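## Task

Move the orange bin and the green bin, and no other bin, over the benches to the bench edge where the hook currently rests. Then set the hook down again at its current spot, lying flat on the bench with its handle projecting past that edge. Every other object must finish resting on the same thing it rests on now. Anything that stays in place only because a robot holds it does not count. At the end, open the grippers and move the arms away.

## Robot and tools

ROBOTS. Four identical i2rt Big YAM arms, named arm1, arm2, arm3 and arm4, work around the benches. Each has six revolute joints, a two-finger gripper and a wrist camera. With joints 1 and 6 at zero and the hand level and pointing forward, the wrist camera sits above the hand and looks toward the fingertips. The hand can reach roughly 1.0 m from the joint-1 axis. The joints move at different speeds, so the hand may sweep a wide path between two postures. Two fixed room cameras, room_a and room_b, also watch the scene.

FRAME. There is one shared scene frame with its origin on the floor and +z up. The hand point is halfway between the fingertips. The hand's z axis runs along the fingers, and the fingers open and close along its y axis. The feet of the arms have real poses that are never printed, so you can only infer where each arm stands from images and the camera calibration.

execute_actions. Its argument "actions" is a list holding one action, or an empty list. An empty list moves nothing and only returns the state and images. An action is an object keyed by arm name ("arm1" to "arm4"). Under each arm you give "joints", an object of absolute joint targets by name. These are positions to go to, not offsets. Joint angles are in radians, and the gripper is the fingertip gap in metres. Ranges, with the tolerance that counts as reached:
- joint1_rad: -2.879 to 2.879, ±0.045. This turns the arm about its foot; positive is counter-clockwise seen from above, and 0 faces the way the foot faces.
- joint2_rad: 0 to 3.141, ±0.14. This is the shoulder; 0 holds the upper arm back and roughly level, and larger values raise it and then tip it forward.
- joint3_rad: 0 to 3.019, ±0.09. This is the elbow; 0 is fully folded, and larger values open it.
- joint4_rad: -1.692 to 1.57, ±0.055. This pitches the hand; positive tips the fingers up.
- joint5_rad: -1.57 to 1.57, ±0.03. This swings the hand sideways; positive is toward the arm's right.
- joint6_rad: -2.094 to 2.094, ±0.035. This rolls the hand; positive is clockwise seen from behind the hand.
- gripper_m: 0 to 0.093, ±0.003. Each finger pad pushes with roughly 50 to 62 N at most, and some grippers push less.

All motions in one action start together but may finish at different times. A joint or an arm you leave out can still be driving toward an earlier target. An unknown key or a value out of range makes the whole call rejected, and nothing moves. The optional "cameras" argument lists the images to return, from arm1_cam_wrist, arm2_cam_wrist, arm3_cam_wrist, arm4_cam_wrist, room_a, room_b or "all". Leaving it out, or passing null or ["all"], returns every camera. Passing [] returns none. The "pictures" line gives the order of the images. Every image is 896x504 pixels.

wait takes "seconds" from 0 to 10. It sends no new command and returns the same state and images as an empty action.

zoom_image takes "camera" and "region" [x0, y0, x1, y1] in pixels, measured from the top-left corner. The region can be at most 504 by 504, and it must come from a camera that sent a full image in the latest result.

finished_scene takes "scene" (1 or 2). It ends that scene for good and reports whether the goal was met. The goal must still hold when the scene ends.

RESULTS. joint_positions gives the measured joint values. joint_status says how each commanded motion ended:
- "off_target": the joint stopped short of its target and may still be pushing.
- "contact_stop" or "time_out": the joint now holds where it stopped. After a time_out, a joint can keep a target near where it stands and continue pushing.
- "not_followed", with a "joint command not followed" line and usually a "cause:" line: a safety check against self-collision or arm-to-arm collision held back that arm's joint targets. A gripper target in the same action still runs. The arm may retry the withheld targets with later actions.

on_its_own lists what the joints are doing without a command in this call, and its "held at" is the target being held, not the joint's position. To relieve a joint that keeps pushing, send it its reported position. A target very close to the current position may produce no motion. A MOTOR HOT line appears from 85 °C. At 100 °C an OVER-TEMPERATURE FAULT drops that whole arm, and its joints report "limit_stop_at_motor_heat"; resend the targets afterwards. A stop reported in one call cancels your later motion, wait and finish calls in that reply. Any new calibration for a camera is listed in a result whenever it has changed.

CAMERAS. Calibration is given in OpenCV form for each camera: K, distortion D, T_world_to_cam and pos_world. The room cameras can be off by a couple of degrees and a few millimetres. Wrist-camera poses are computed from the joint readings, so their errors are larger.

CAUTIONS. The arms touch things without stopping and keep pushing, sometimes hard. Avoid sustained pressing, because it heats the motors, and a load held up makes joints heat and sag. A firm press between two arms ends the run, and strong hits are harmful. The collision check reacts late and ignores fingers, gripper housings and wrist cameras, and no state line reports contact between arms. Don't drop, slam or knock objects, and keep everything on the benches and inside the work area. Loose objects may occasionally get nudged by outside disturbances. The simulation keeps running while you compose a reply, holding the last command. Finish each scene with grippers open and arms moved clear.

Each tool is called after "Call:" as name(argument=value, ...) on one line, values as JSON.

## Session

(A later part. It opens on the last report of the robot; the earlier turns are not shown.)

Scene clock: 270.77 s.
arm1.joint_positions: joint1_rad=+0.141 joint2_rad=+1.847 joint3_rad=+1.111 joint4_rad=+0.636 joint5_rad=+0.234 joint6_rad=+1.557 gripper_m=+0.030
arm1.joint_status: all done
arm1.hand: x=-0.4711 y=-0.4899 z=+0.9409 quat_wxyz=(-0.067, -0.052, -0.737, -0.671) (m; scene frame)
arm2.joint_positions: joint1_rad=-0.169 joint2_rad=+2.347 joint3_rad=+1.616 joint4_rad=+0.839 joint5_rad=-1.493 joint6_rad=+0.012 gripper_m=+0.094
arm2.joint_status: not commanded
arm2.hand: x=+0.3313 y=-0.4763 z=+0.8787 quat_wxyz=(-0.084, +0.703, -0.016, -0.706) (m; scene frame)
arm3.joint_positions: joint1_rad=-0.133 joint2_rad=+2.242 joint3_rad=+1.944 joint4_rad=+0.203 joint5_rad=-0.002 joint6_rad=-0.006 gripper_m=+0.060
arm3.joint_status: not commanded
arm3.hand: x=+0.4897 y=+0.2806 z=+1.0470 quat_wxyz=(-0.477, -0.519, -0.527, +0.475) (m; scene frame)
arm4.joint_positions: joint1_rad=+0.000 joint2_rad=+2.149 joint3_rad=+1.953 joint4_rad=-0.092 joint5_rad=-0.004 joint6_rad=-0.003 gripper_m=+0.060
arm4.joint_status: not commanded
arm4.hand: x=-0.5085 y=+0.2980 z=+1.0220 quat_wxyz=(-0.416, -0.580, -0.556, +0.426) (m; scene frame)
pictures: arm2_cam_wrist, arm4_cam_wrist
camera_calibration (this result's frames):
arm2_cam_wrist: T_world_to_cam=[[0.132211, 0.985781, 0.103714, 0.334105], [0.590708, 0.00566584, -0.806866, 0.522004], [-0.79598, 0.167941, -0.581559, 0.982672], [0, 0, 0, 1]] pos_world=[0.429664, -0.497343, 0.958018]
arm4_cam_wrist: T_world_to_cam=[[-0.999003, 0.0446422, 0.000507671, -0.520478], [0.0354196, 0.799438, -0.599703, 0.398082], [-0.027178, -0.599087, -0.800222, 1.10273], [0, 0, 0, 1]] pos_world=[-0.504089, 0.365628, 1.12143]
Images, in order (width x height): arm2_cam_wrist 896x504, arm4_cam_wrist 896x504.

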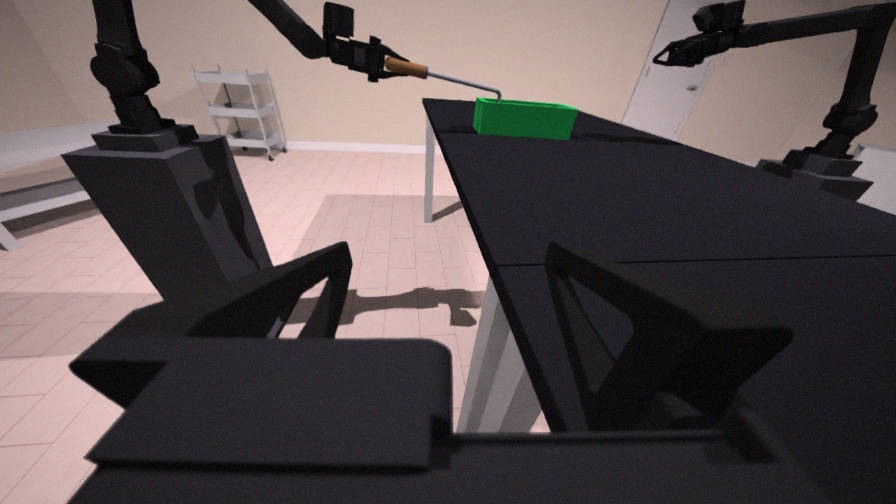

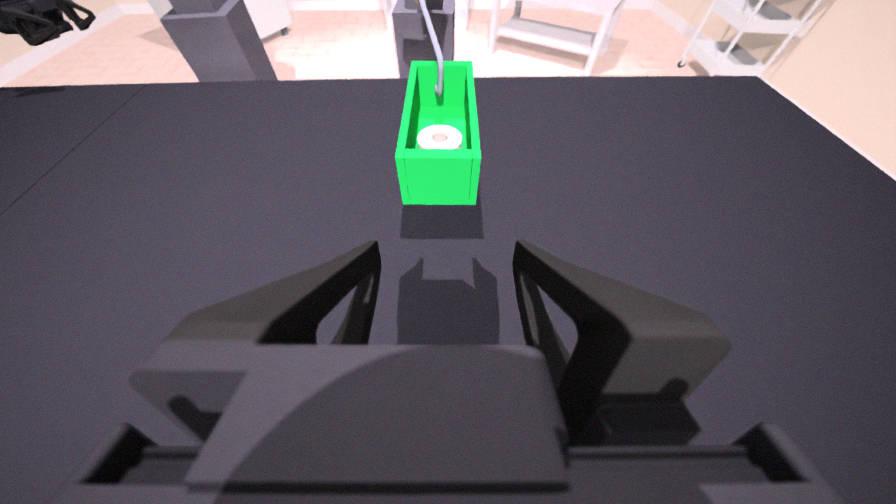

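Call:
execute_actions(actions=[{"arm1":{"joints":{"joint2_rad":1.545,"joint3_rad":0.785}}}], cameras=["arm2_cam_wrist","arm4_cam_wrist"])

Call:
zoom_image(camera="arm2_cam_wrist", region=[380, 50, 580, 170])

Scene clock: 285.37 s.
arm1.joint_positions: joint1_rad=+0.141 joint2_rad=+1.569 joint3_rad=+0.775 joint4_rad=+0.636 joint5_rad=+0.234 joint6_rad=+1.557 gripper_m=+0.030
arm1.joint_status: all done
arm1.hand: x=-0.4635 y=-0.6081 z=+0.9435 quat_wxyz=(-0.070, -0.049, -0.755, -0.650) (m; scene frame)
arm2.joint_positions: joint1_rad=-0.169 joint2_rad=+2.347 joint3_rad=+1.616 joint4_rad=+0.839 joint5_rad=-1.493 joint6_rad=+0.012 gripper_m=+0.094
arm2.joint_status: not commanded
arm2.hand: x=+0.3313 y=-0.4763 z=+0.8787 quat_wxyz=(-0.084, +0.703, -0.016, -0.706) (m; scene frame)
arm3.joint_positions: joint1_rad=-0.133 joint2_rad=+2.242 joint3_rad=+1.944 joint4_rad=+0.203 joint5_rad=-0.002 joint6_rad=-0.006 gripper_m=+0.060
arm3.joint_status: not commanded
arm3.hand: x=+0.4897 y=+0.2806 z=+1.0470 quat_wxyz=(-0.477, -0.519, -0.527, +0.475) (m; scene frame)
arm4.joint_positions: joint1_rad=+0.000 joint2_rad=+2.149 joint3_rad=+1.953 joint4_rad=-0.092 joint5_rad=-0.004 joint6_rad=-0.003 gripper_m=+0.060
arm4.joint_status: not commanded
arm4.hand: x=-0.5085 y=+0.2980 z=+1.0220 quat_wxyz=(-0.416, -0.580, -0.556, +0.426) (m; scene frame)
pictures: arm2_cam_wrist, arm4_cam_wrist
camera_calibration (this result's frames):
arm2_cam_wrist: T_world_to_cam=[[0.132211, 0.985781, 0.103714, 0.334105], [0.590708, 0.00566584, -0.806866, 0.522004], [-0.79598, 0.167941, -0.581559, 0.982672], [0, 0, 0, 1]] pos_world=[0.429664, -0.497343, 0.958018]
arm4_cam_wrist: T_world_to_cam=[[-0.999003, 0.0446422, 0.000507671, -0.520478], [0.0354196, 0.799438, -0.599703, 0.398082], [-0.027178, -0.599087, -0.800222, 1.10273], [0, 0, 0, 1]] pos_world=[-0.504089, 0.365628, 1.12143]
Images, in order (width x height): arm2_cam_wrist 896x504, arm4_cam_wrist 896x504.

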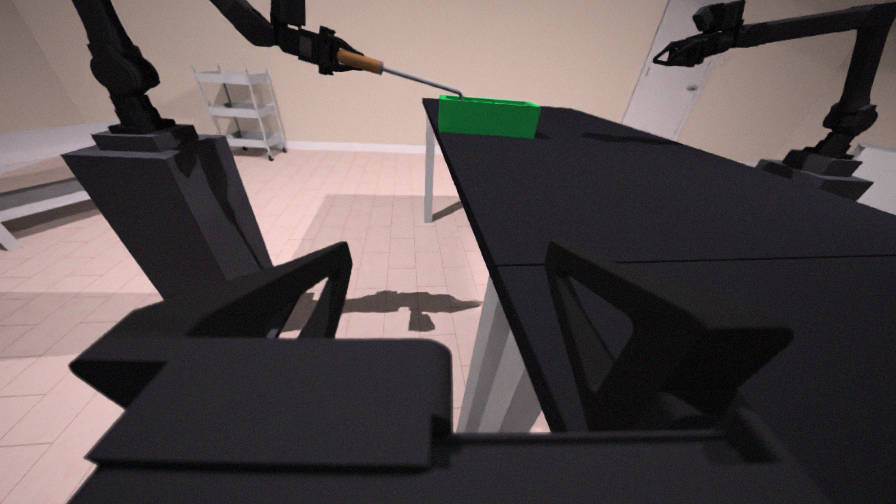

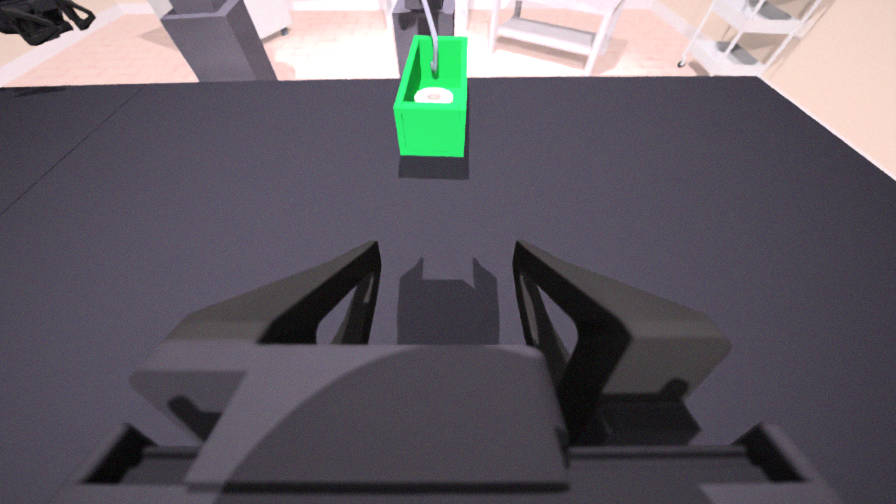

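Region (380, 50, 580, 170) of arm2_cam_wrist's 896x504 image, scaled by 2.520, with more detail than that image has; it fills the top 302 rows of this view, and the rest is white.

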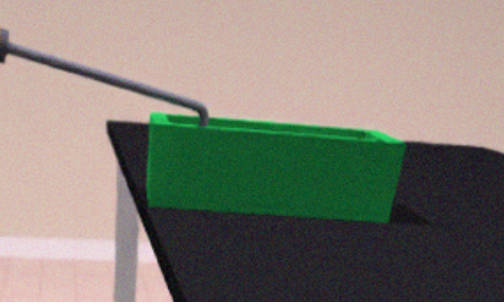

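Call:
execute_actions(actions=[{"arm1":{"joints":{"joint3_rad":1.1}},"arm2":{"joints":{"joint2_rad":2.12,"joint5_rad":-0.7}}}], cameras=["arm4_cam_wrist","room_b"])

Scene clock: 313.53 s.
arm1.joint_positions: joint1_rad=+0.141 joint2_rad=+1.565 joint3_rad=+1.051 joint4_rad=+0.645 joint5_rad=+0.234 joint6_rad=+1.555 gripper_m=+0.030
arm1.joint_status: all done
arm1.hand: x=-0.4664 y=-0.5452 z=+1.0982 quat_wxyz=(-0.056, -0.065, -0.655, -0.751) (m; scene frame)
arm2.joint_positions: joint1_rad=-0.169 joint2_rad=+2.084 joint3_rad=+1.611 joint4_rad=+0.850 joint5_rad=-0.704 joint6_rad=+0.011 gripper_m=+0.094
arm2.joint_status: all done
arm2.hand: x=+0.3978 y=-0.3895 z=+1.0989 quat_wxyz=(-0.430, +0.567, -0.194, -0.675) (m; scene frame)
arm3.joint_positions: joint1_rad=-0.133 joint2_rad=+2.242 joint3_rad=+1.944 joint4_rad=+0.203 joint5_rad=-0.002 joint6_rad=-0.006 gripper_m=+0.060
arm3.joint_status: not commanded
arm3.hand: x=+0.4897 y=+0.2806 z=+1.0470 quat_wxyz=(-0.477, -0.519, -0.527, +0.475) (m; scene frame)
arm4.joint_positions: joint1_rad=+0.000 joint2_rad=+2.149 joint3_rad=+1.953 joint4_rad=-0.092 joint5_rad=-0.004 joint6_rad=-0.003 gripper_m=+0.060
arm4.joint_status: not commanded
arm4.hand: x=-0.5085 y=+0.2980 z=+1.0220 quat_wxyz=(-0.416, -0.580, -0.556, +0.426) (m; scene frame)
pictures: arm4_cam_wrist, room_b
camera_calibration (this result's frames):
arm4_cam_wrist: T_world_to_cam=[[-0.999003, 0.0446422, 0.000507671, -0.520478], [0.0354196, 0.799438, -0.599703, 0.398082], [-0.027178, -0.599087, -0.800222, 1.10273], [0, 0, 0, 1]] pos_world=[-0.504089, 0.365628, 1.12143]
Images, in order (width x height): arm4_cam_wrist 896x504, room_b 896x504.

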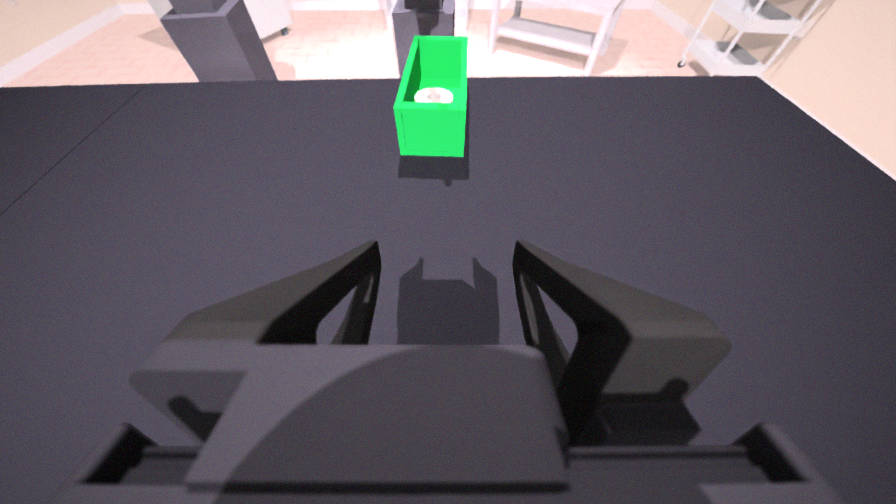

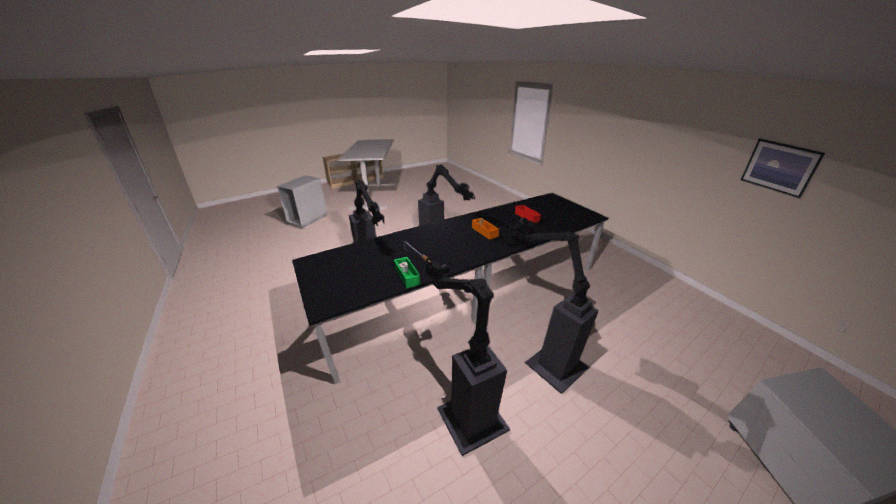

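Call:
execute_actions(actions=[{"arm1":{"joints":{"joint1_rad":-0.577,"joint2_rad":2.44,"joint3_rad":2.05,"joint4_rad":0.54,"joint5_rad":-0.235,"joint6_rad":0.0}},"arm2":{"joints":{"joint1_rad":0.12,"joint3_rad":1.99,"joint4_rad":0.66,"joint5_rad":1.064}},"arm4":{"joints":{"joint1_rad":0.3}}}], cameras=["arm1_cam_wrist","arm3_cam_wrist","arm4_cam_wrist"])

Scene clock: 321.23 s.
arm1.joint_positions: joint1_rad=-0.568 joint2_rad=+2.442 joint3_rad=+1.971 joint4_rad=+0.530 joint5_rad=-0.237 joint6_rad=+0.011 gripper_m=+0.031
arm1.joint_status: all done
arm1.hand: x=+0.0652 y=-0.4320 z=+0.9051 quat_wxyz=(-0.608, +0.374, -0.574, -0.402) (m; scene frame)
arm2.joint_positions: joint1_rad=+0.116 joint2_rad=+2.107 joint3_rad=+1.956 joint4_rad=+0.674 joint5_rad=+1.060 joint6_rad=+0.009 gripper_m=+0.094
arm2.joint_status: all done
arm2.hand: x=+0.4319 y=-0.3907 z=+1.2140 quat_wxyz=(-0.662, +0.060, -0.613, -0.428) (m; scene frame)
arm3.joint_positions: joint1_rad=-0.133 joint2_rad=+2.242 joint3_rad=+1.944 joint4_rad=+0.203 joint5_rad=-0.002 joint6_rad=-0.006 gripper_m=+0.060
arm3.joint_status: not commanded
arm3.hand: x=+0.4897 y=+0.2806 z=+1.0470 quat_wxyz=(-0.477, -0.519, -0.527, +0.475) (m; scene frame)
arm4.joint_positions: joint1_rad=+0.290 joint2_rad=+2.149 joint3_rad=+1.953 joint4_rad=-0.092 joint5_rad=-0.002 joint6_rad=-0.003 gripper_m=+0.060
arm4.joint_status: all done
arm4.hand: x=-0.2517 y=+0.3250 z=+1.0248 quat_wxyz=(-0.474, -0.494, -0.633, +0.363) (m; scene frame)
pictures: arm1_cam_wrist, arm3_cam_wrist, arm4_cam_wrist
camera_calibration (this result's frames):
arm1_cam_wrist: T_world_to_cam=[[0.923125, -0.3845, -0.000526686, -0.22847], [-0.204751, -0.490415, -0.847095, 0.573823], [0.32545, 0.782083, -0.531441, 0.923955], [0, 0, 0, 1]] pos_world=[0.0276963, -0.529045, 0.97699]
arm3_cam_wrist: T_world_to_cam=[[-0.999633, -0.0268608, 0.00363906, 0.494797], [-0.020063, 0.64292, -0.765671, 0.632381], [0.0182269, -0.765462, -0.643222, 1.00117], [0, 0, 0, 1]] pos_world=[0.489054, 0.373081, 1.12637]
arm4_cam_wrist: T_world_to_cam=[[-0.970524, -0.241005, -0.000473555, -0.164063], [-0.192124, 0.774863, -0.602226, 0.322429], [0.145506, -0.584383, -0.798326, 1.16489], [0, 0, 0, 1]] pos_world=[-0.26678, 0.391365, 1.12406]
Images, in order (width x height): arm1_cam_wrist 896x504, arm3_cam_wrist 896x504, arm4_cam_wrist 896x504.

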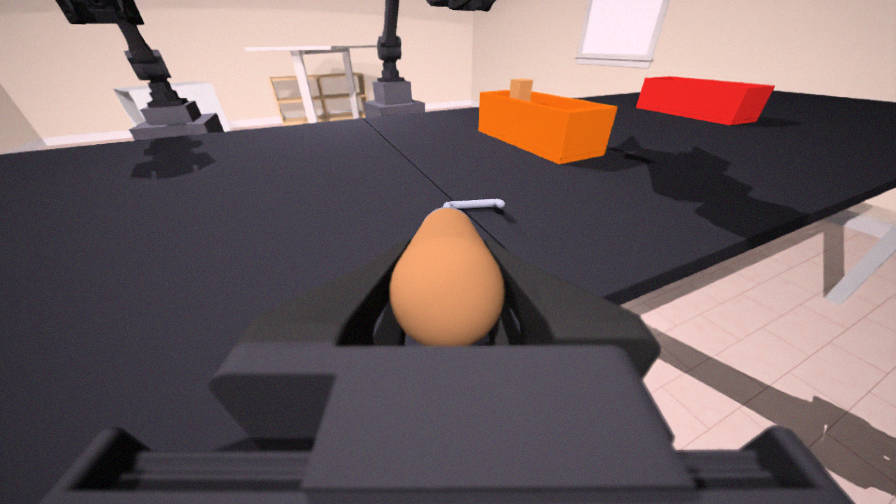

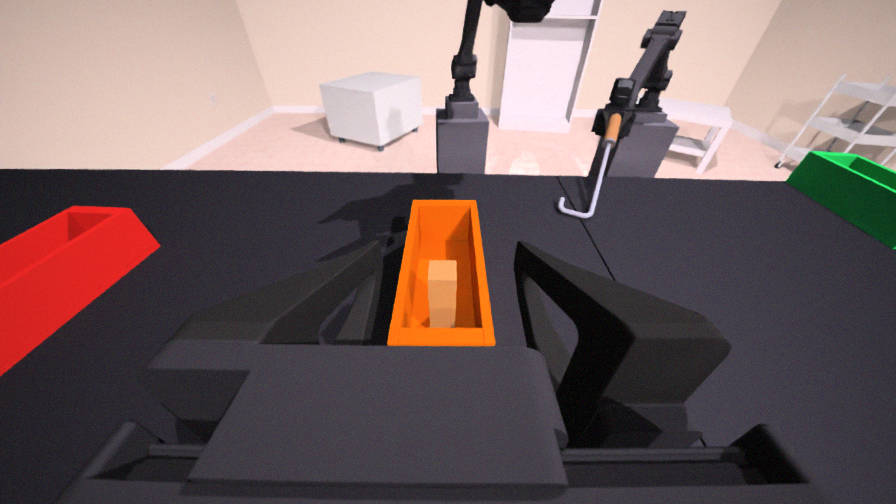

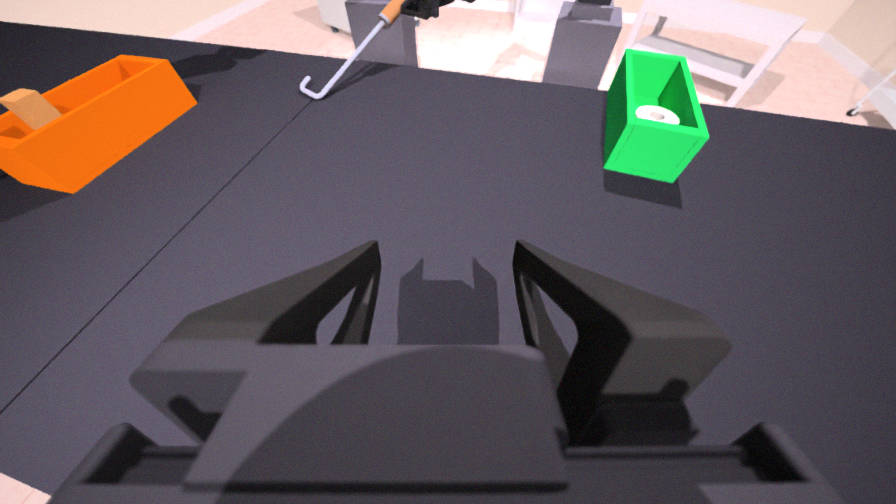

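Call:
execute_actions(actions=[{"arm1":{"joints":{"joint1_rad":-0.59,"joint2_rad":2.57}}}], cameras=["arm1_cam_wrist","arm3_cam_wrist"])

Scene clock: 326.57 s.
arm1.joint_positions: joint1_rad=-0.581 joint2_rad=+2.567 joint3_rad=+2.004 joint4_rad=+0.530 joint5_rad=-0.237 joint6_rad=+0.009 gripper_m=+0.031
arm1.joint_status: all done
arm1.hand: x=+0.0768 y=-0.4345 z=+0.8094 quat_wxyz=(-0.580, +0.382, -0.606, -0.387) (m; scene frame)
arm2.joint_positions: joint1_rad=+0.116 joint2_rad=+2.107 joint3_rad=+1.956 joint4_rad=+0.674 joint5_rad=+1.060 joint6_rad=+0.009 gripper_m=+0.094
arm2.joint_status: not commanded
arm2.hand: x=+0.4319 y=-0.3907 z=+1.2140 quat_wxyz=(-0.662, +0.060, -0.613, -0.428) (m; scene frame)
arm3.joint_positions: joint1_rad=-0.133 joint2_rad=+2.242 joint3_rad=+1.944 joint4_rad=+0.203 joint5_rad=-0.002 joint6_rad=-0.006 gripper_m=+0.060
arm3.joint_status: not commanded
arm3.hand: x=+0.4897 y=+0.2806 z=+1.0470 quat_wxyz=(-0.477, -0.519, -0.527, +0.475) (m; scene frame)
arm4.joint_positions: joint1_rad=+0.290 joint2_rad=+2.149 joint3_rad=+1.953 joint4_rad=-0.092 joint5_rad=-0.002 joint6_rad=-0.003 gripper_m=+0.060
arm4.joint_status: not commanded
arm4.hand: x=-0.2517 y=+0.3250 z=+1.0248 quat_wxyz=(-0.474, -0.494, -0.633, +0.363) (m; scene frame)
pictures: arm1_cam_wrist, arm3_cam_wrist
camera_calibration (this result's frames):
arm1_cam_wrist: T_world_to_cam=[[0.918018, -0.395984, -0.0209759, -0.228247], [-0.254775, -0.548463, -0.796416, 0.431512], [0.303863, 0.736468, -0.604386, 0.912168], [0, 0, 0, 1]] pos_world=[0.042299, -0.525496, 0.890177]
arm3_cam_wrist: T_world_to_cam=[[-0.999633, -0.0268608, 0.00363906, 0.494797], [-0.020063, 0.64292, -0.765671, 0.632381], [0.0182269, -0.765462, -0.643222, 1.00117], [0, 0, 0, 1]] pos_world=[0.489054, 0.373081, 1.12637]
Images, in order (width x height): arm1_cam_wrist 896x504, arm3_cam_wrist 896x504.

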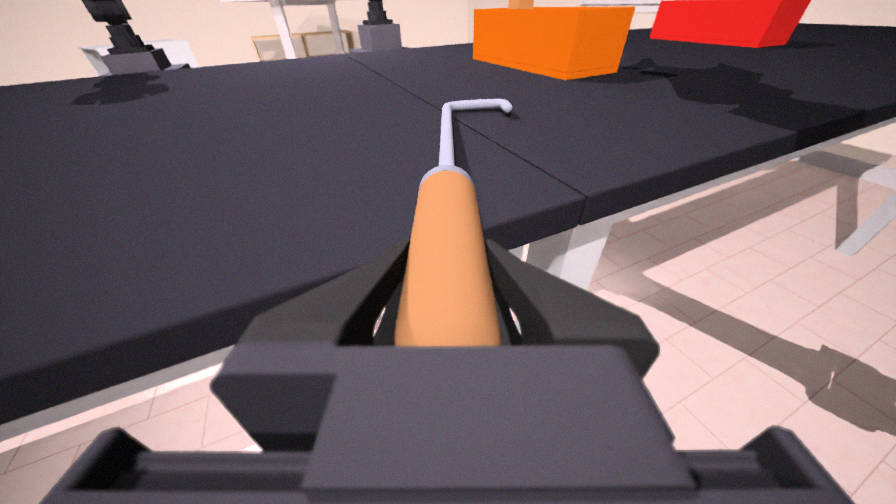

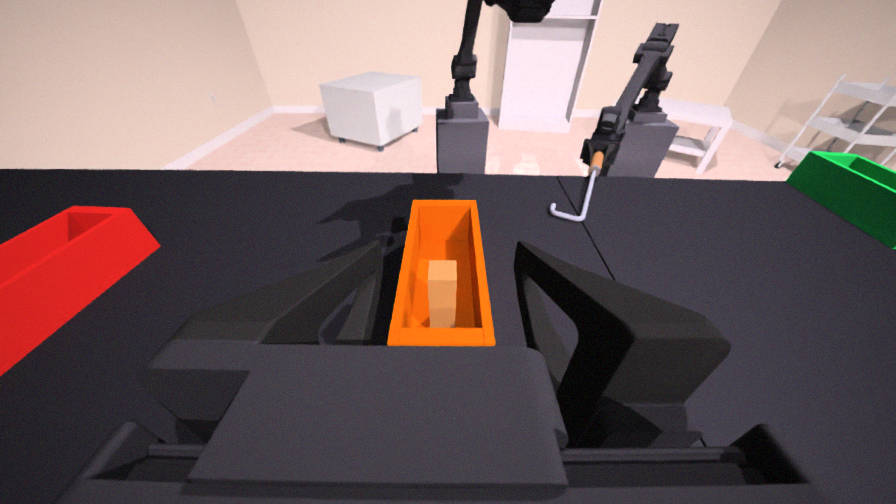

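Call:
execute_actions(actions=[{"arm1":{"joints":{"joint2_rad":2.58,"gripper_m":0.07}}}], cameras=["arm1_cam_wrist"])

Scene clock: 329.93 s.
arm1.joint_positions: joint1_rad=-0.581 joint2_rad=+2.567 joint3_rad=+2.004 joint4_rad=+0.530 joint5_rad=-0.237 joint6_rad=+0.008 gripper_m=+0.070
arm1.joint_status: all done
arm1.hand: x=+0.0768 y=-0.4345 z=+0.8094 quat_wxyz=(-0.580, +0.382, -0.606, -0.387) (m; scene frame)
arm2.joint_positions: joint1_rad=+0.116 joint2_rad=+2.107 joint3_rad=+1.956 joint4_rad=+0.674 joint5_rad=+1.060 joint6_rad=+0.009 gripper_m=+0.094
arm2.joint_status: not commanded
arm2.hand: x=+0.4319 y=-0.3907 z=+1.2140 quat_wxyz=(-0.662, +0.060, -0.613, -0.428) (m; scene frame)
arm3.joint_positions: joint1_rad=-0.133 joint2_rad=+2.242 joint3_rad=+1.944 joint4_rad=+0.203 joint5_rad=-0.002 joint6_rad=-0.006 gripper_m=+0.060
arm3.joint_status: not commanded
arm3.hand: x=+0.4897 y=+0.2806 z=+1.0470 quat_wxyz=(-0.477, -0.519, -0.527, +0.475) (m; scene frame)
arm4.joint_positions: joint1_rad=+0.290 joint2_rad=+2.149 joint3_rad=+1.953 joint4_rad=-0.092 joint5_rad=-0.002 joint6_rad=-0.003 gripper_m=+0.060
arm4.joint_status: not commanded
arm4.hand: x=-0.2517 y=+0.3250 z=+1.0248 quat_wxyz=(-0.474, -0.494, -0.633, +0.363) (m; scene frame)
pictures: arm1_cam_wrist
camera_calibration (this result's frames):
arm1_cam_wrist: T_world_to_cam=[[0.918051, -0.395965, -0.0198322, -0.229167], [-0.253926, -0.548843, -0.796425, 0.43129], [0.304472, 0.736195, -0.604412, 0.912024], [0, 0, 0, 1]] pos_world=[0.0422174, -0.52546, 0.890183]
Images, in order (width x height): arm1_cam_wrist 896x504.

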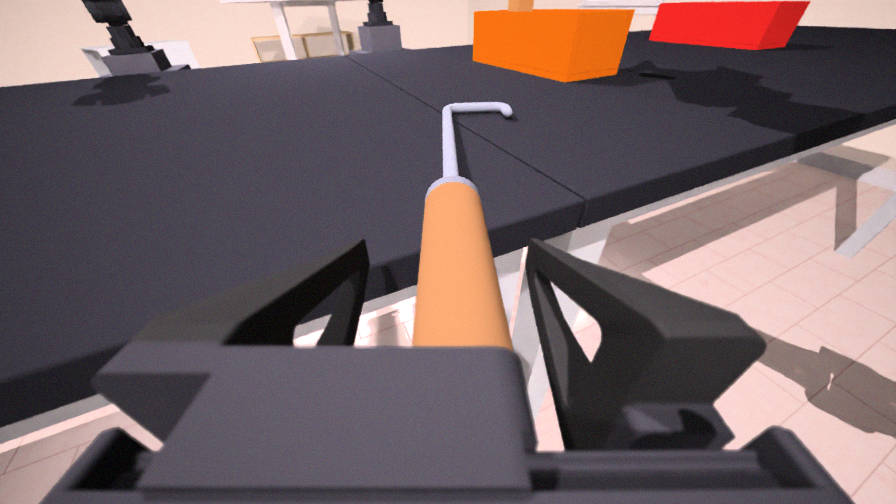

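Call:
execute_actions(actions=[{"arm1":{"joints":{"joint2_rad":2.38}}}], cameras=[])

Call:
execute_actions(actions=[{"arm1":{"joints":{"joint1_rad":0.1,"joint2_rad":1.9,"joint3_rad":1.4}},"arm2":{"joints":{"joint1_rad":0.545,"joint2_rad":2.44}}}], cameras=["arm2_cam_wrist","arm3_cam_wrist","room_b"])

Scene clock: 349.80 s.
arm1.joint_positions: joint1_rad=-0.581 joint2_rad=+2.345 joint3_rad=+2.029 joint4_rad=+0.533 joint5_rad=-0.237 joint6_rad=+0.008 gripper_m=+0.070
arm1.joint_status: all done
arm1.hand: x=+0.0743 y=-0.4419 z=+1.0291 quat_wxyz=(-0.660, +0.351, -0.519, -0.414) (m; scene frame)
arm2.joint_positions: joint1_rad=+0.116 joint2_rad=+2.107 joint3_rad=+1.956 joint4_rad=+0.674 joint5_rad=+1.060 joint6_rad=+0.009 gripper_m=+0.094
arm2.joint_status: not commanded
arm2.hand: x=+0.4319 y=-0.3907 z=+1.2140 quat_wxyz=(-0.662, +0.060, -0.613, -0.428) (m; scene frame)
arm3.joint_positions: joint1_rad=-0.133 joint2_rad=+2.242 joint3_rad=+1.944 joint4_rad=+0.203 joint5_rad=-0.002 joint6_rad=-0.006 gripper_m=+0.060
arm3.joint_status: not commanded
arm3.hand: x=+0.4897 y=+0.2806 z=+1.0470 quat_wxyz=(-0.477, -0.519, -0.527, +0.475) (m; scene frame)
arm4.joint_positions: joint1_rad=+0.290 joint2_rad=+2.149 joint3_rad=+1.953 joint4_rad=-0.092 joint5_rad=-0.002 joint6_rad=-0.003 gripper_m=+0.060
arm4.joint_status: not commanded
arm4.hand: x=-0.2517 y=+0.3250 z=+1.0248 quat_wxyz=(-0.474, -0.494, -0.633, +0.363) (m; scene frame)
pictures: none
No camera images: the call's "cameras" was empty. Leave "cameras" out to get every camera's image.

Scene clock: 351.77 s.
arm1.joint_positions: joint1_rad=+0.093 joint2_rad=+1.881 joint3_rad=+1.405 joint4_rad=+0.533 joint5_rad=-0.235 joint6_rad=+0.004 gripper_m=+0.070
arm1.joint_status: all done
arm1.hand: x=-0.5170 y=-0.4239 z=+1.0557 quat_wxyz=(-0.449, +0.541, -0.418, -0.576) (m; scene frame)
arm2.joint_positions: joint1_rad=+0.547 joint2_rad=+2.460 joint3_rad=+1.967 joint4_rad=+0.663 joint5_rad=+1.062 joint6_rad=+0.009 gripper_m=+0.094
arm2.joint_status: all done
arm2.hand: x=+0.0608 y=-0.4248 z=+0.9338 quat_wxyz=(-0.582, +0.323, -0.596, -0.449) (m; scene frame)
arm3.joint_positions: joint1_rad=-0.133 joint2_rad=+2.242 joint3_rad=+1.944 joint4_rad=+0.203 joint5_rad=-0.002 joint6_rad=-0.006 gripper_m=+0.060
arm3.joint_status: not commanded
arm3.hand: x=+0.4897 y=+0.2806 z=+1.0470 quat_wxyz=(-0.477, -0.519, -0.527, +0.475) (m; scene frame)
arm4.joint_positions: joint1_rad=+0.290 joint2_rad=+2.149 joint3_rad=+1.953 joint4_rad=-0.092 joint5_rad=-0.002 joint6_rad=-0.003 gripper_m=+0.060
arm4.joint_status: not commanded
arm4.hand: x=-0.2517 y=+0.3250 z=+1.0248 quat_wxyz=(-0.474, -0.494, -0.633, +0.363) (m; scene frame)
pictures: arm2_cam_wrist, arm3_cam_wrist, room_b
camera_calibration (this result's frames):
arm2_cam_wrist: T_world_to_cam=[[0.91251, -0.380701, -0.149644, -0.0779484], [-0.319217, -0.433984, -0.842471, 0.627839], [0.255787, 0.816532, -0.517541, 0.942498], [0, 0, 0, 1]] pos_world=[0.0304674, -0.526782, 1.00505]
arm3_cam_wrist: T_world_to_cam=[[-0.999633, -0.0268608, 0.00363906, 0.494797], [-0.020063, 0.64292, -0.765671, 0.632381], [0.0182269, -0.765462, -0.643222, 1.00117], [0, 0, 0, 1]] pos_world=[0.489054, 0.373081, 1.12637]
Images, in order (width x height): arm2_cam_wrist 896x504, arm3_cam_wrist 896x504, room_b 896x504.

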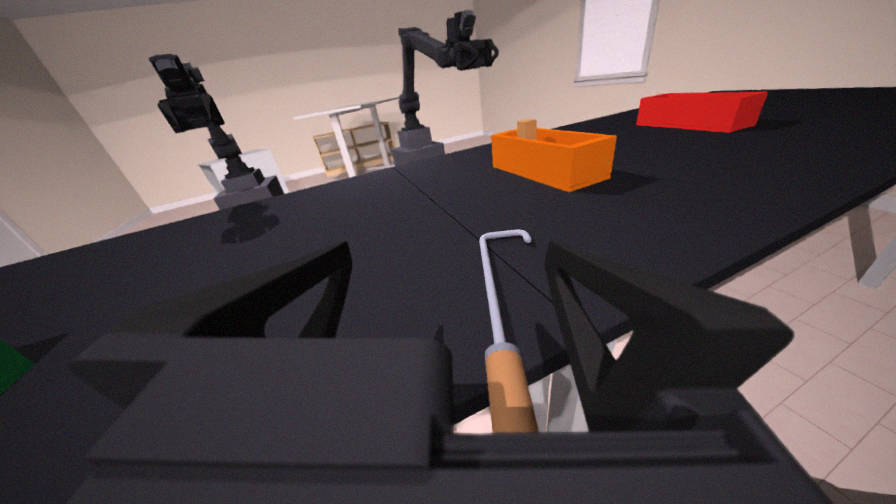

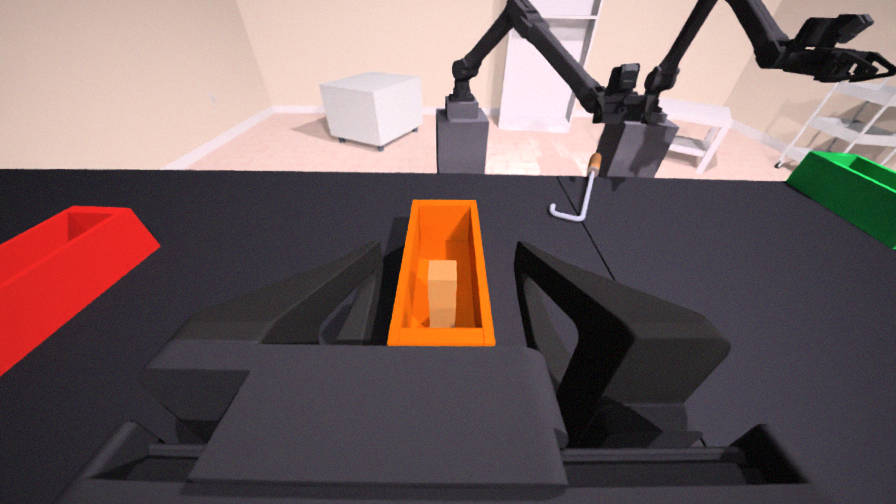

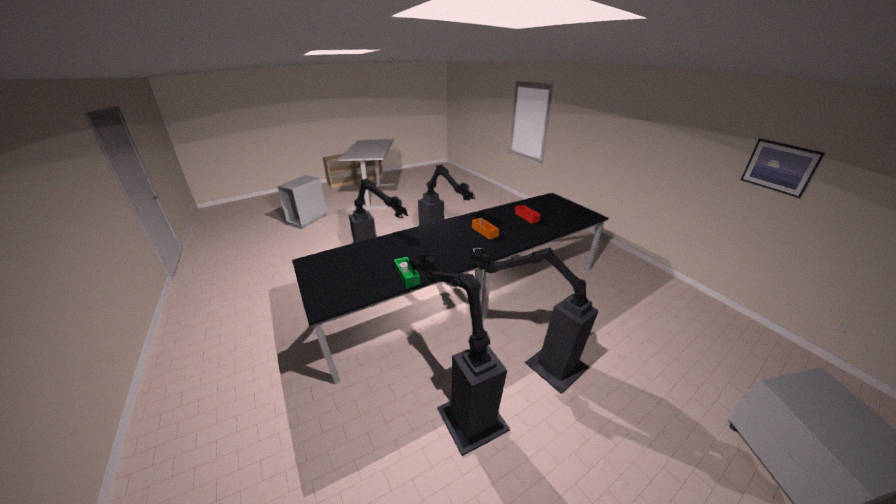

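Call:
execute_actions(actions=[{"arm2":{"joints":{"joint1_rad":0.532,"joint2_rad":2.565,"joint3_rad":1.885,"joint4_rad":0.72,"gripper_m":0.08}},"arm1":{"joints":{"joint1_rad":0.3,"joint2_rad":1.5,"joint3_rad":1.0}}}], cameras=["arm2_cam_wrist","arm3_cam_wrist"])

Scene clock: 368.23 s.
arm1.joint_positions: joint1_rad=+0.301 joint2_rad=+1.476 joint3_rad=+1.010 joint4_rad=+0.533 joint5_rad=-0.237 joint6_rad=+0.004 gripper_m=+0.070
arm1.joint_status: all done
arm1.hand: x=-0.6449 y=-0.5953 z=+1.1041 quat_wxyz=(-0.389, +0.580, -0.355, -0.622) (m; scene frame)
arm2.joint_positions: joint1_rad=+0.538 joint2_rad=+2.547 joint3_rad=+1.882 joint4_rad=+0.701 joint5_rad=+1.062 joint6_rad=+0.009 gripper_m=+0.080
arm2.joint_status: all done
arm2.hand: x=+0.0786 y=-0.4365 z=+0.8274 quat_wxyz=(-0.590, +0.369, -0.596, -0.400) (m; scene frame)
arm3.joint_positions: joint1_rad=-0.133 joint2_rad=+2.242 joint3_rad=+1.944 joint4_rad=+0.203 joint5_rad=-0.002 joint6_rad=-0.006 gripper_m=+0.060
arm3.joint_status: not commanded
arm3.hand: x=+0.4897 y=+0.2806 z=+1.0470 quat_wxyz=(-0.477, -0.519, -0.527, +0.475) (m; scene frame)
arm4.joint_positions: joint1_rad=+0.290 joint2_rad=+2.149 joint3_rad=+1.953 joint4_rad=-0.092 joint5_rad=-0.002 joint6_rad=-0.003 gripper_m=+0.060
arm4.joint_status: not commanded
arm4.hand: x=-0.2517 y=+0.3250 z=+1.0248 quat_wxyz=(-0.474, -0.494, -0.633, +0.363) (m; scene frame)
pictures: arm2_cam_wrist, arm3_cam_wrist
camera_calibration (this result's frames):
arm2_cam_wrist: T_world_to_cam=[[0.916658, -0.398302, -0.0330801, -0.219058], [-0.255776, -0.521014, -0.814324, 0.47253], [0.307112, 0.754917, -0.579467, 0.912803], [0, 0, 0, 1]] pos_world=[0.0413308, -0.530147, 0.906486]
arm3_cam_wrist: T_world_to_cam=[[-0.999633, -0.0268608, 0.00363906, 0.494797], [-0.020063, 0.64292, -0.765671, 0.632381], [0.0182269, -0.765462, -0.643222, 1.00117], [0, 0, 0, 1]] pos_world=[0.489054, 0.373081, 1.12637]
Images, in order (width x height): arm2_cam_wrist 896x504, arm3_cam_wrist 896x504.

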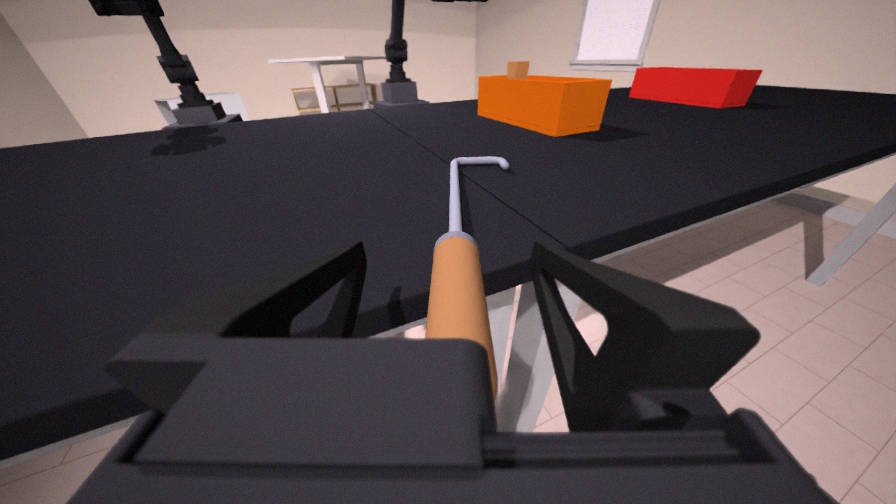

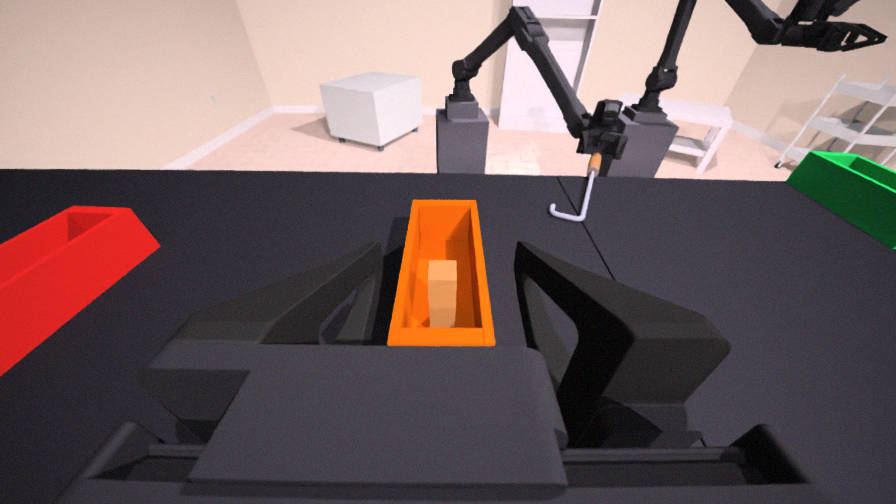

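Call:
execute_actions(actions=[{"arm2":{"joints":{"joint2_rad":2.612,"gripper_m":0.045}}}], cameras=["arm2_cam_wrist"])

Scene clock: 374.17 s.
arm1.joint_positions: joint1_rad=+0.301 joint2_rad=+1.476 joint3_rad=+1.010 joint4_rad=+0.533 joint5_rad=-0.237 joint6_rad=+0.004 gripper_m=+0.070
arm1.joint_status: not commanded
arm1.hand: x=-0.6449 y=-0.5953 z=+1.1041 quat_wxyz=(-0.389, +0.580, -0.355, -0.622) (m; scene frame)
arm2.joint_positions: joint1_rad=+0.538 joint2_rad=+2.569 joint3_rad=+1.882 joint4_rad=+0.701 joint5_rad=+1.062 joint6_rad=+0.009 gripper_m=+0.045
arm2.joint_status: all done
arm2.hand: x=+0.0797 y=-0.4380 z=+0.8102 quat_wxyz=(-0.590, +0.377, -0.596, -0.393) (m; scene frame)
arm3.joint_positions: joint1_rad=-0.133 joint2_rad=+2.242 joint3_rad=+1.944 joint4_rad=+0.203 joint5_rad=-0.002 joint6_rad=-0.006 gripper_m=+0.060
arm3.joint_status: not commanded
arm3.hand: x=+0.4897 y=+0.2806 z=+1.0470 quat_wxyz=(-0.477, -0.519, -0.527, +0.475) (m; scene frame)
arm4.joint_positions: joint1_rad=+0.290 joint2_rad=+2.149 joint3_rad=+1.953 joint4_rad=-0.092 joint5_rad=-0.002 joint6_rad=-0.003 gripper_m=+0.060
arm4.joint_status: not commanded
arm4.hand: x=-0.2517 y=+0.3250 z=+1.0248 quat_wxyz=(-0.474, -0.494, -0.633, +0.363) (m; scene frame)
pictures: arm2_cam_wrist
camera_calibration (this result's frames):
arm2_cam_wrist: T_world_to_cam=[[0.916982, -0.398663, -0.0145345, -0.236348], [-0.24537, -0.53491, -0.808495, 0.446329], [0.314543, 0.744942, -0.588323, 0.905769], [0, 0, 0, 1]] pos_world=[0.0413398, -0.530223, 0.890305]
Images, in order (width x height): arm2_cam_wrist 896x504.

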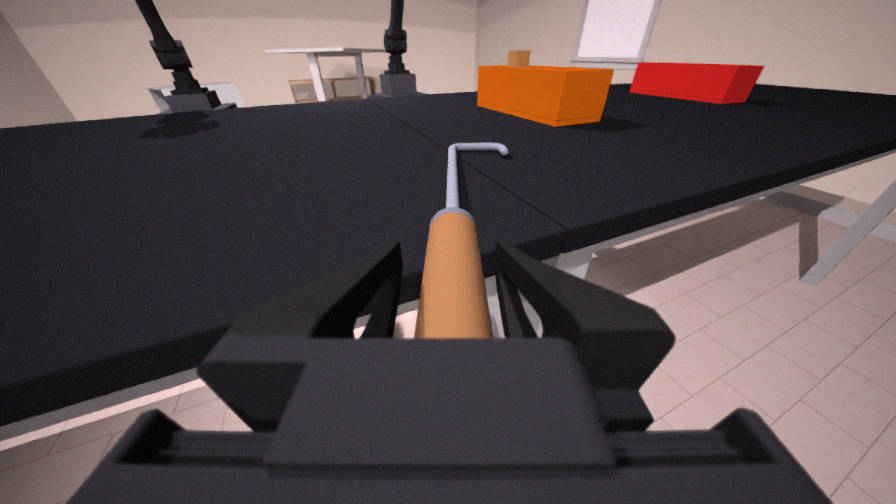

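Call:
execute_actions(actions=[{"arm2":{"joints":{"joint2_rad":2.64}}}], cameras=["arm2_cam_wrist"])

Scene clock: 378.13 s.
arm1.joint_positions: joint1_rad=+0.301 joint2_rad=+1.476 joint3_rad=+1.010 joint4_rad=+0.533 joint5_rad=-0.237 joint6_rad=+0.004 gripper_m=+0.070
arm1.joint_status: not commanded
arm1.hand: x=-0.6449 y=-0.5953 z=+1.1041 quat_wxyz=(-0.389, +0.580, -0.355, -0.622) (m; scene frame)
arm2.joint_positions: joint1_rad=+0.538 joint2_rad=+2.600 joint3_rad=+1.882 joint4_rad=+0.701 joint5_rad=+1.062 joint6_rad=+0.009 gripper_m=+0.045
arm2.joint_status: all done
arm2.hand: x=+0.0815 y=-0.4406 z=+0.7852 quat_wxyz=(-0.591, +0.388, -0.595, -0.382) (m; scene frame)
arm3.joint_positions: joint1_rad=-0.133 joint2_rad=+2.242 joint3_rad=+1.944 joint4_rad=+0.203 joint5_rad=-0.002 joint6_rad=-0.006 gripper_m=+0.060
arm3.joint_status: not commanded
arm3.hand: x=+0.4897 y=+0.2806 z=+1.0470 quat_wxyz=(-0.477, -0.519, -0.527, +0.475) (m; scene frame)
arm4.joint_positions: joint1_rad=+0.290 joint2_rad=+2.149 joint3_rad=+1.953 joint4_rad=-0.092 joint5_rad=-0.002 joint6_rad=-0.003 gripper_m=+0.060
arm4.joint_status: not commanded
arm4.hand: x=-0.2517 y=+0.3250 z=+1.0248 quat_wxyz=(-0.474, -0.494, -0.633, +0.363) (m; scene frame)
pictures: arm2_cam_wrist
camera_calibration (this result's frames):
arm2_cam_wrist: T_world_to_cam=[[0.917032, -0.398624, 0.0122991, -0.260518], [-0.230455, -0.554826, -0.799412, 0.40812], [0.325489, 0.730252, -0.600658, 0.894771], [0, 0, 0, 1]] pos_world=[0.041719, -0.530822, 0.866911]
Images, in order (width x height): arm2_cam_wrist 896x504.

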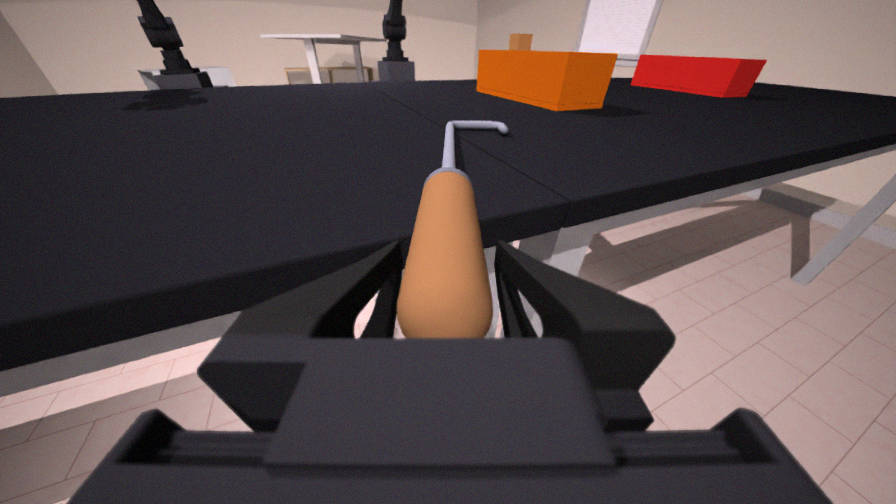

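Call:
execute_actions(actions=[{"arm2":{"joints":{"gripper_m":0.01}}}], cameras=["arm2_cam_wrist"])

Scene clock: 381.07 s.
arm1.joint_positions: joint1_rad=+0.301 joint2_rad=+1.476 joint3_rad=+1.010 joint4_rad=+0.533 joint5_rad=-0.237 joint6_rad=+0.004 gripper_m=+0.070
arm1.joint_status: not commanded
arm1.hand: x=-0.6449 y=-0.5953 z=+1.1041 quat_wxyz=(-0.389, +0.580, -0.355, -0.622) (m; scene frame)
arm2.joint_positions: joint1_rad=+0.538 joint2_rad=+2.600 joint3_rad=+1.882 joint4_rad=+0.701 joint5_rad=+1.062 joint6_rad=+0.008 gripper_m=+0.030
arm2.joint_status: gripper_m off_target (ended at +0.030, target +0.010)
arm2.hand: x=+0.0815 y=-0.4406 z=+0.7852 quat_wxyz=(-0.591, +0.388, -0.595, -0.382) (m; scene frame)
arm3.joint_positions: joint1_rad=-0.133 joint2_rad=+2.242 joint3_rad=+1.944 joint4_rad=+0.203 joint5_rad=-0.002 joint6_rad=-0.006 gripper_m=+0.060
arm3.joint_status: not commanded
arm3.hand: x=+0.4897 y=+0.2806 z=+1.0470 quat_wxyz=(-0.477, -0.519, -0.527, +0.475) (m; scene frame)
arm4.joint_positions: joint1_rad=+0.290 joint2_rad=+2.149 joint3_rad=+1.953 joint4_rad=-0.092 joint5_rad=-0.002 joint6_rad=-0.003 gripper_m=+0.060
arm4.joint_status: not commanded
arm4.hand: x=-0.2517 y=+0.3250 z=+1.0248 quat_wxyz=(-0.474, -0.494, -0.633, +0.363) (m; scene frame)
pictures: arm2_cam_wrist
camera_calibration (this result's frames):
arm2_cam_wrist: T_world_to_cam=[[0.917026, -0.398614, 0.0130619, -0.261112], [-0.229894, -0.555076, -0.799399, 0.407954], [0.325902, 0.730067, -0.600658, 0.894656], [0, 0, 0, 1]] pos_world=[0.0416627, -0.530797, 0.866911]
Images, in order (width x height): arm2_cam_wrist 896x504.

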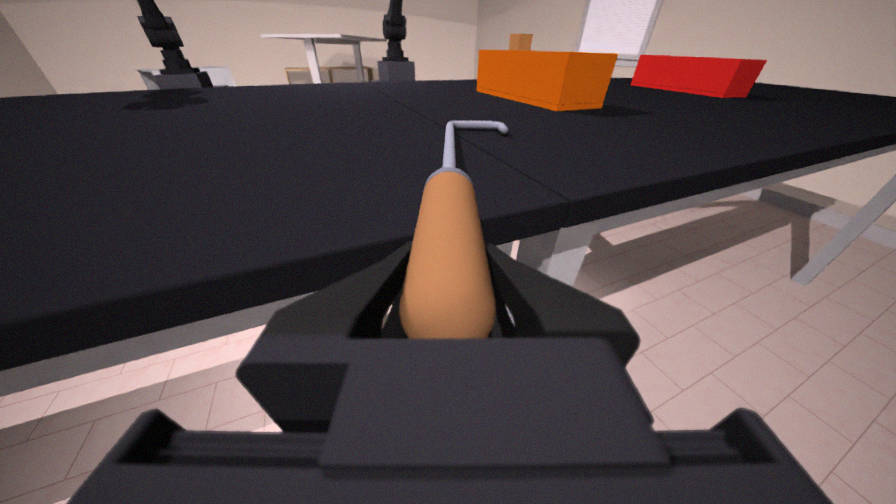

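Call:
execute_actions(actions=[{"arm2":{"joints":{"joint2_rad":2.5,"joint6_rad":1.1}}}], cameras=["arm2_cam_wrist","arm3_cam_wrist"])

Scene clock: 397.43 s.
arm1.joint_positions: joint1_rad=+0.301 joint2_rad=+1.476 joint3_rad=+1.010 joint4_rad=+0.533 joint5_rad=-0.237 joint6_rad=+0.004 gripper_m=+0.070
arm1.joint_status: not commanded
arm1.hand: x=-0.6449 y=-0.5953 z=+1.1041 quat_wxyz=(-0.389, +0.580, -0.355, -0.622) (m; scene frame)
arm2.joint_positions: joint1_rad=+0.536 joint2_rad=+2.544 joint3_rad=+1.878 joint4_rad=+0.701 joint5_rad=+1.067 joint6_rad=+1.077 gripper_m=+0.030
arm2.joint_status: all done
arm2.hand: x=+0.0812 y=-0.4367 z=+0.8284 quat_wxyz=(-0.306, +0.012, -0.702, -0.643) (m; scene frame)
arm3.joint_positions: joint1_rad=-0.133 joint2_rad=+2.242 joint3_rad=+1.944 joint4_rad=+0.203 joint5_rad=-0.002 joint6_rad=-0.006 gripper_m=+0.060
arm3.joint_status: not commanded
arm3.hand: x=+0.4897 y=+0.2806 z=+1.0470 quat_wxyz=(-0.477, -0.519, -0.527, +0.475) (m; scene frame)
arm4.joint_positions: joint1_rad=+0.290 joint2_rad=+2.149 joint3_rad=+1.953 joint4_rad=-0.092 joint5_rad=-0.002 joint6_rad=-0.003 gripper_m=+0.060
arm4.joint_status: not commanded
arm4.hand: x=-0.2517 y=+0.3250 z=+1.0248 quat_wxyz=(-0.474, -0.494, -0.633, +0.363) (m; scene frame)
pictures: arm2_cam_wrist, arm3_cam_wrist
camera_calibration (this result's frames):
arm2_cam_wrist: T_world_to_cam=[[0.421338, -0.165962, -0.891589, 0.631456], [-0.894522, -0.237951, -0.378431, 0.28831], [-0.14935, 0.956993, -0.248714, 0.763988], [0, 0, 0, 1]] pos_world=[0.105945, -0.55773, 0.862119]
arm3_cam_wrist: T_world_to_cam=[[-0.999633, -0.0268608, 0.00363906, 0.494797], [-0.020063, 0.64292, -0.765671, 0.632381], [0.0182269, -0.765462, -0.643222, 1.00117], [0, 0, 0, 1]] pos_world=[0.489054, 0.373081, 1.12637]
Images, in order (width x height): arm2_cam_wrist 896x504, arm3_cam_wrist 896x504.

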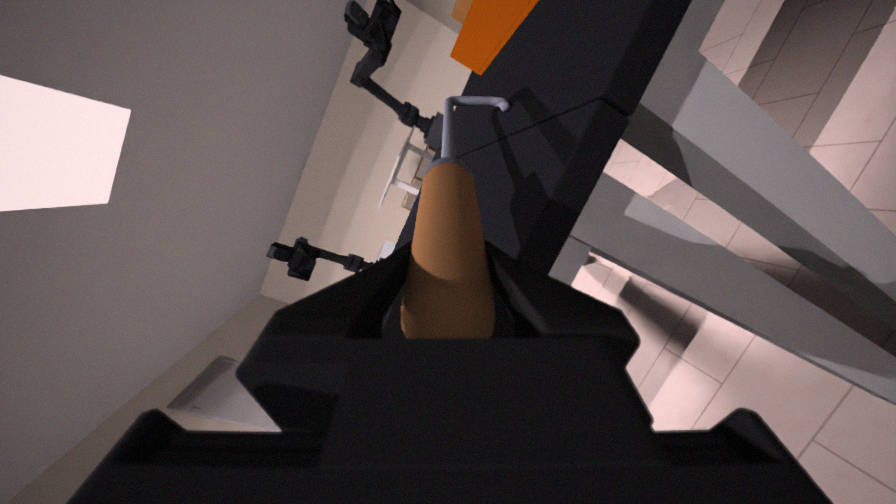

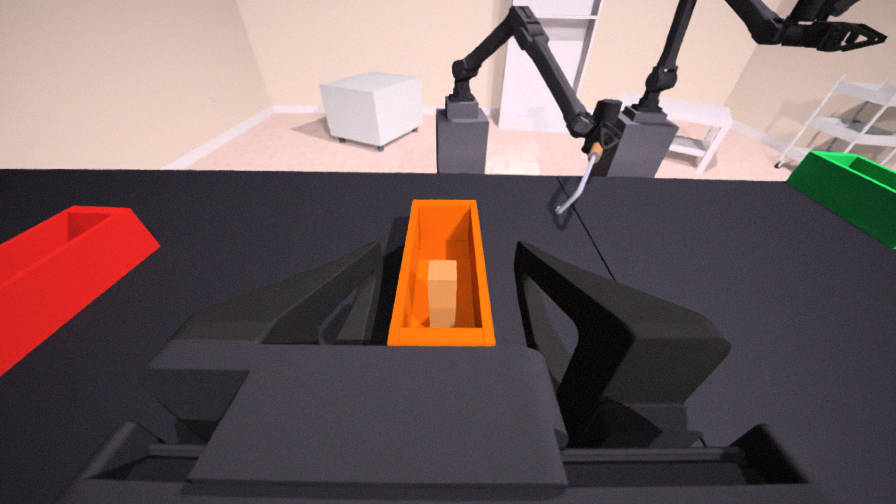

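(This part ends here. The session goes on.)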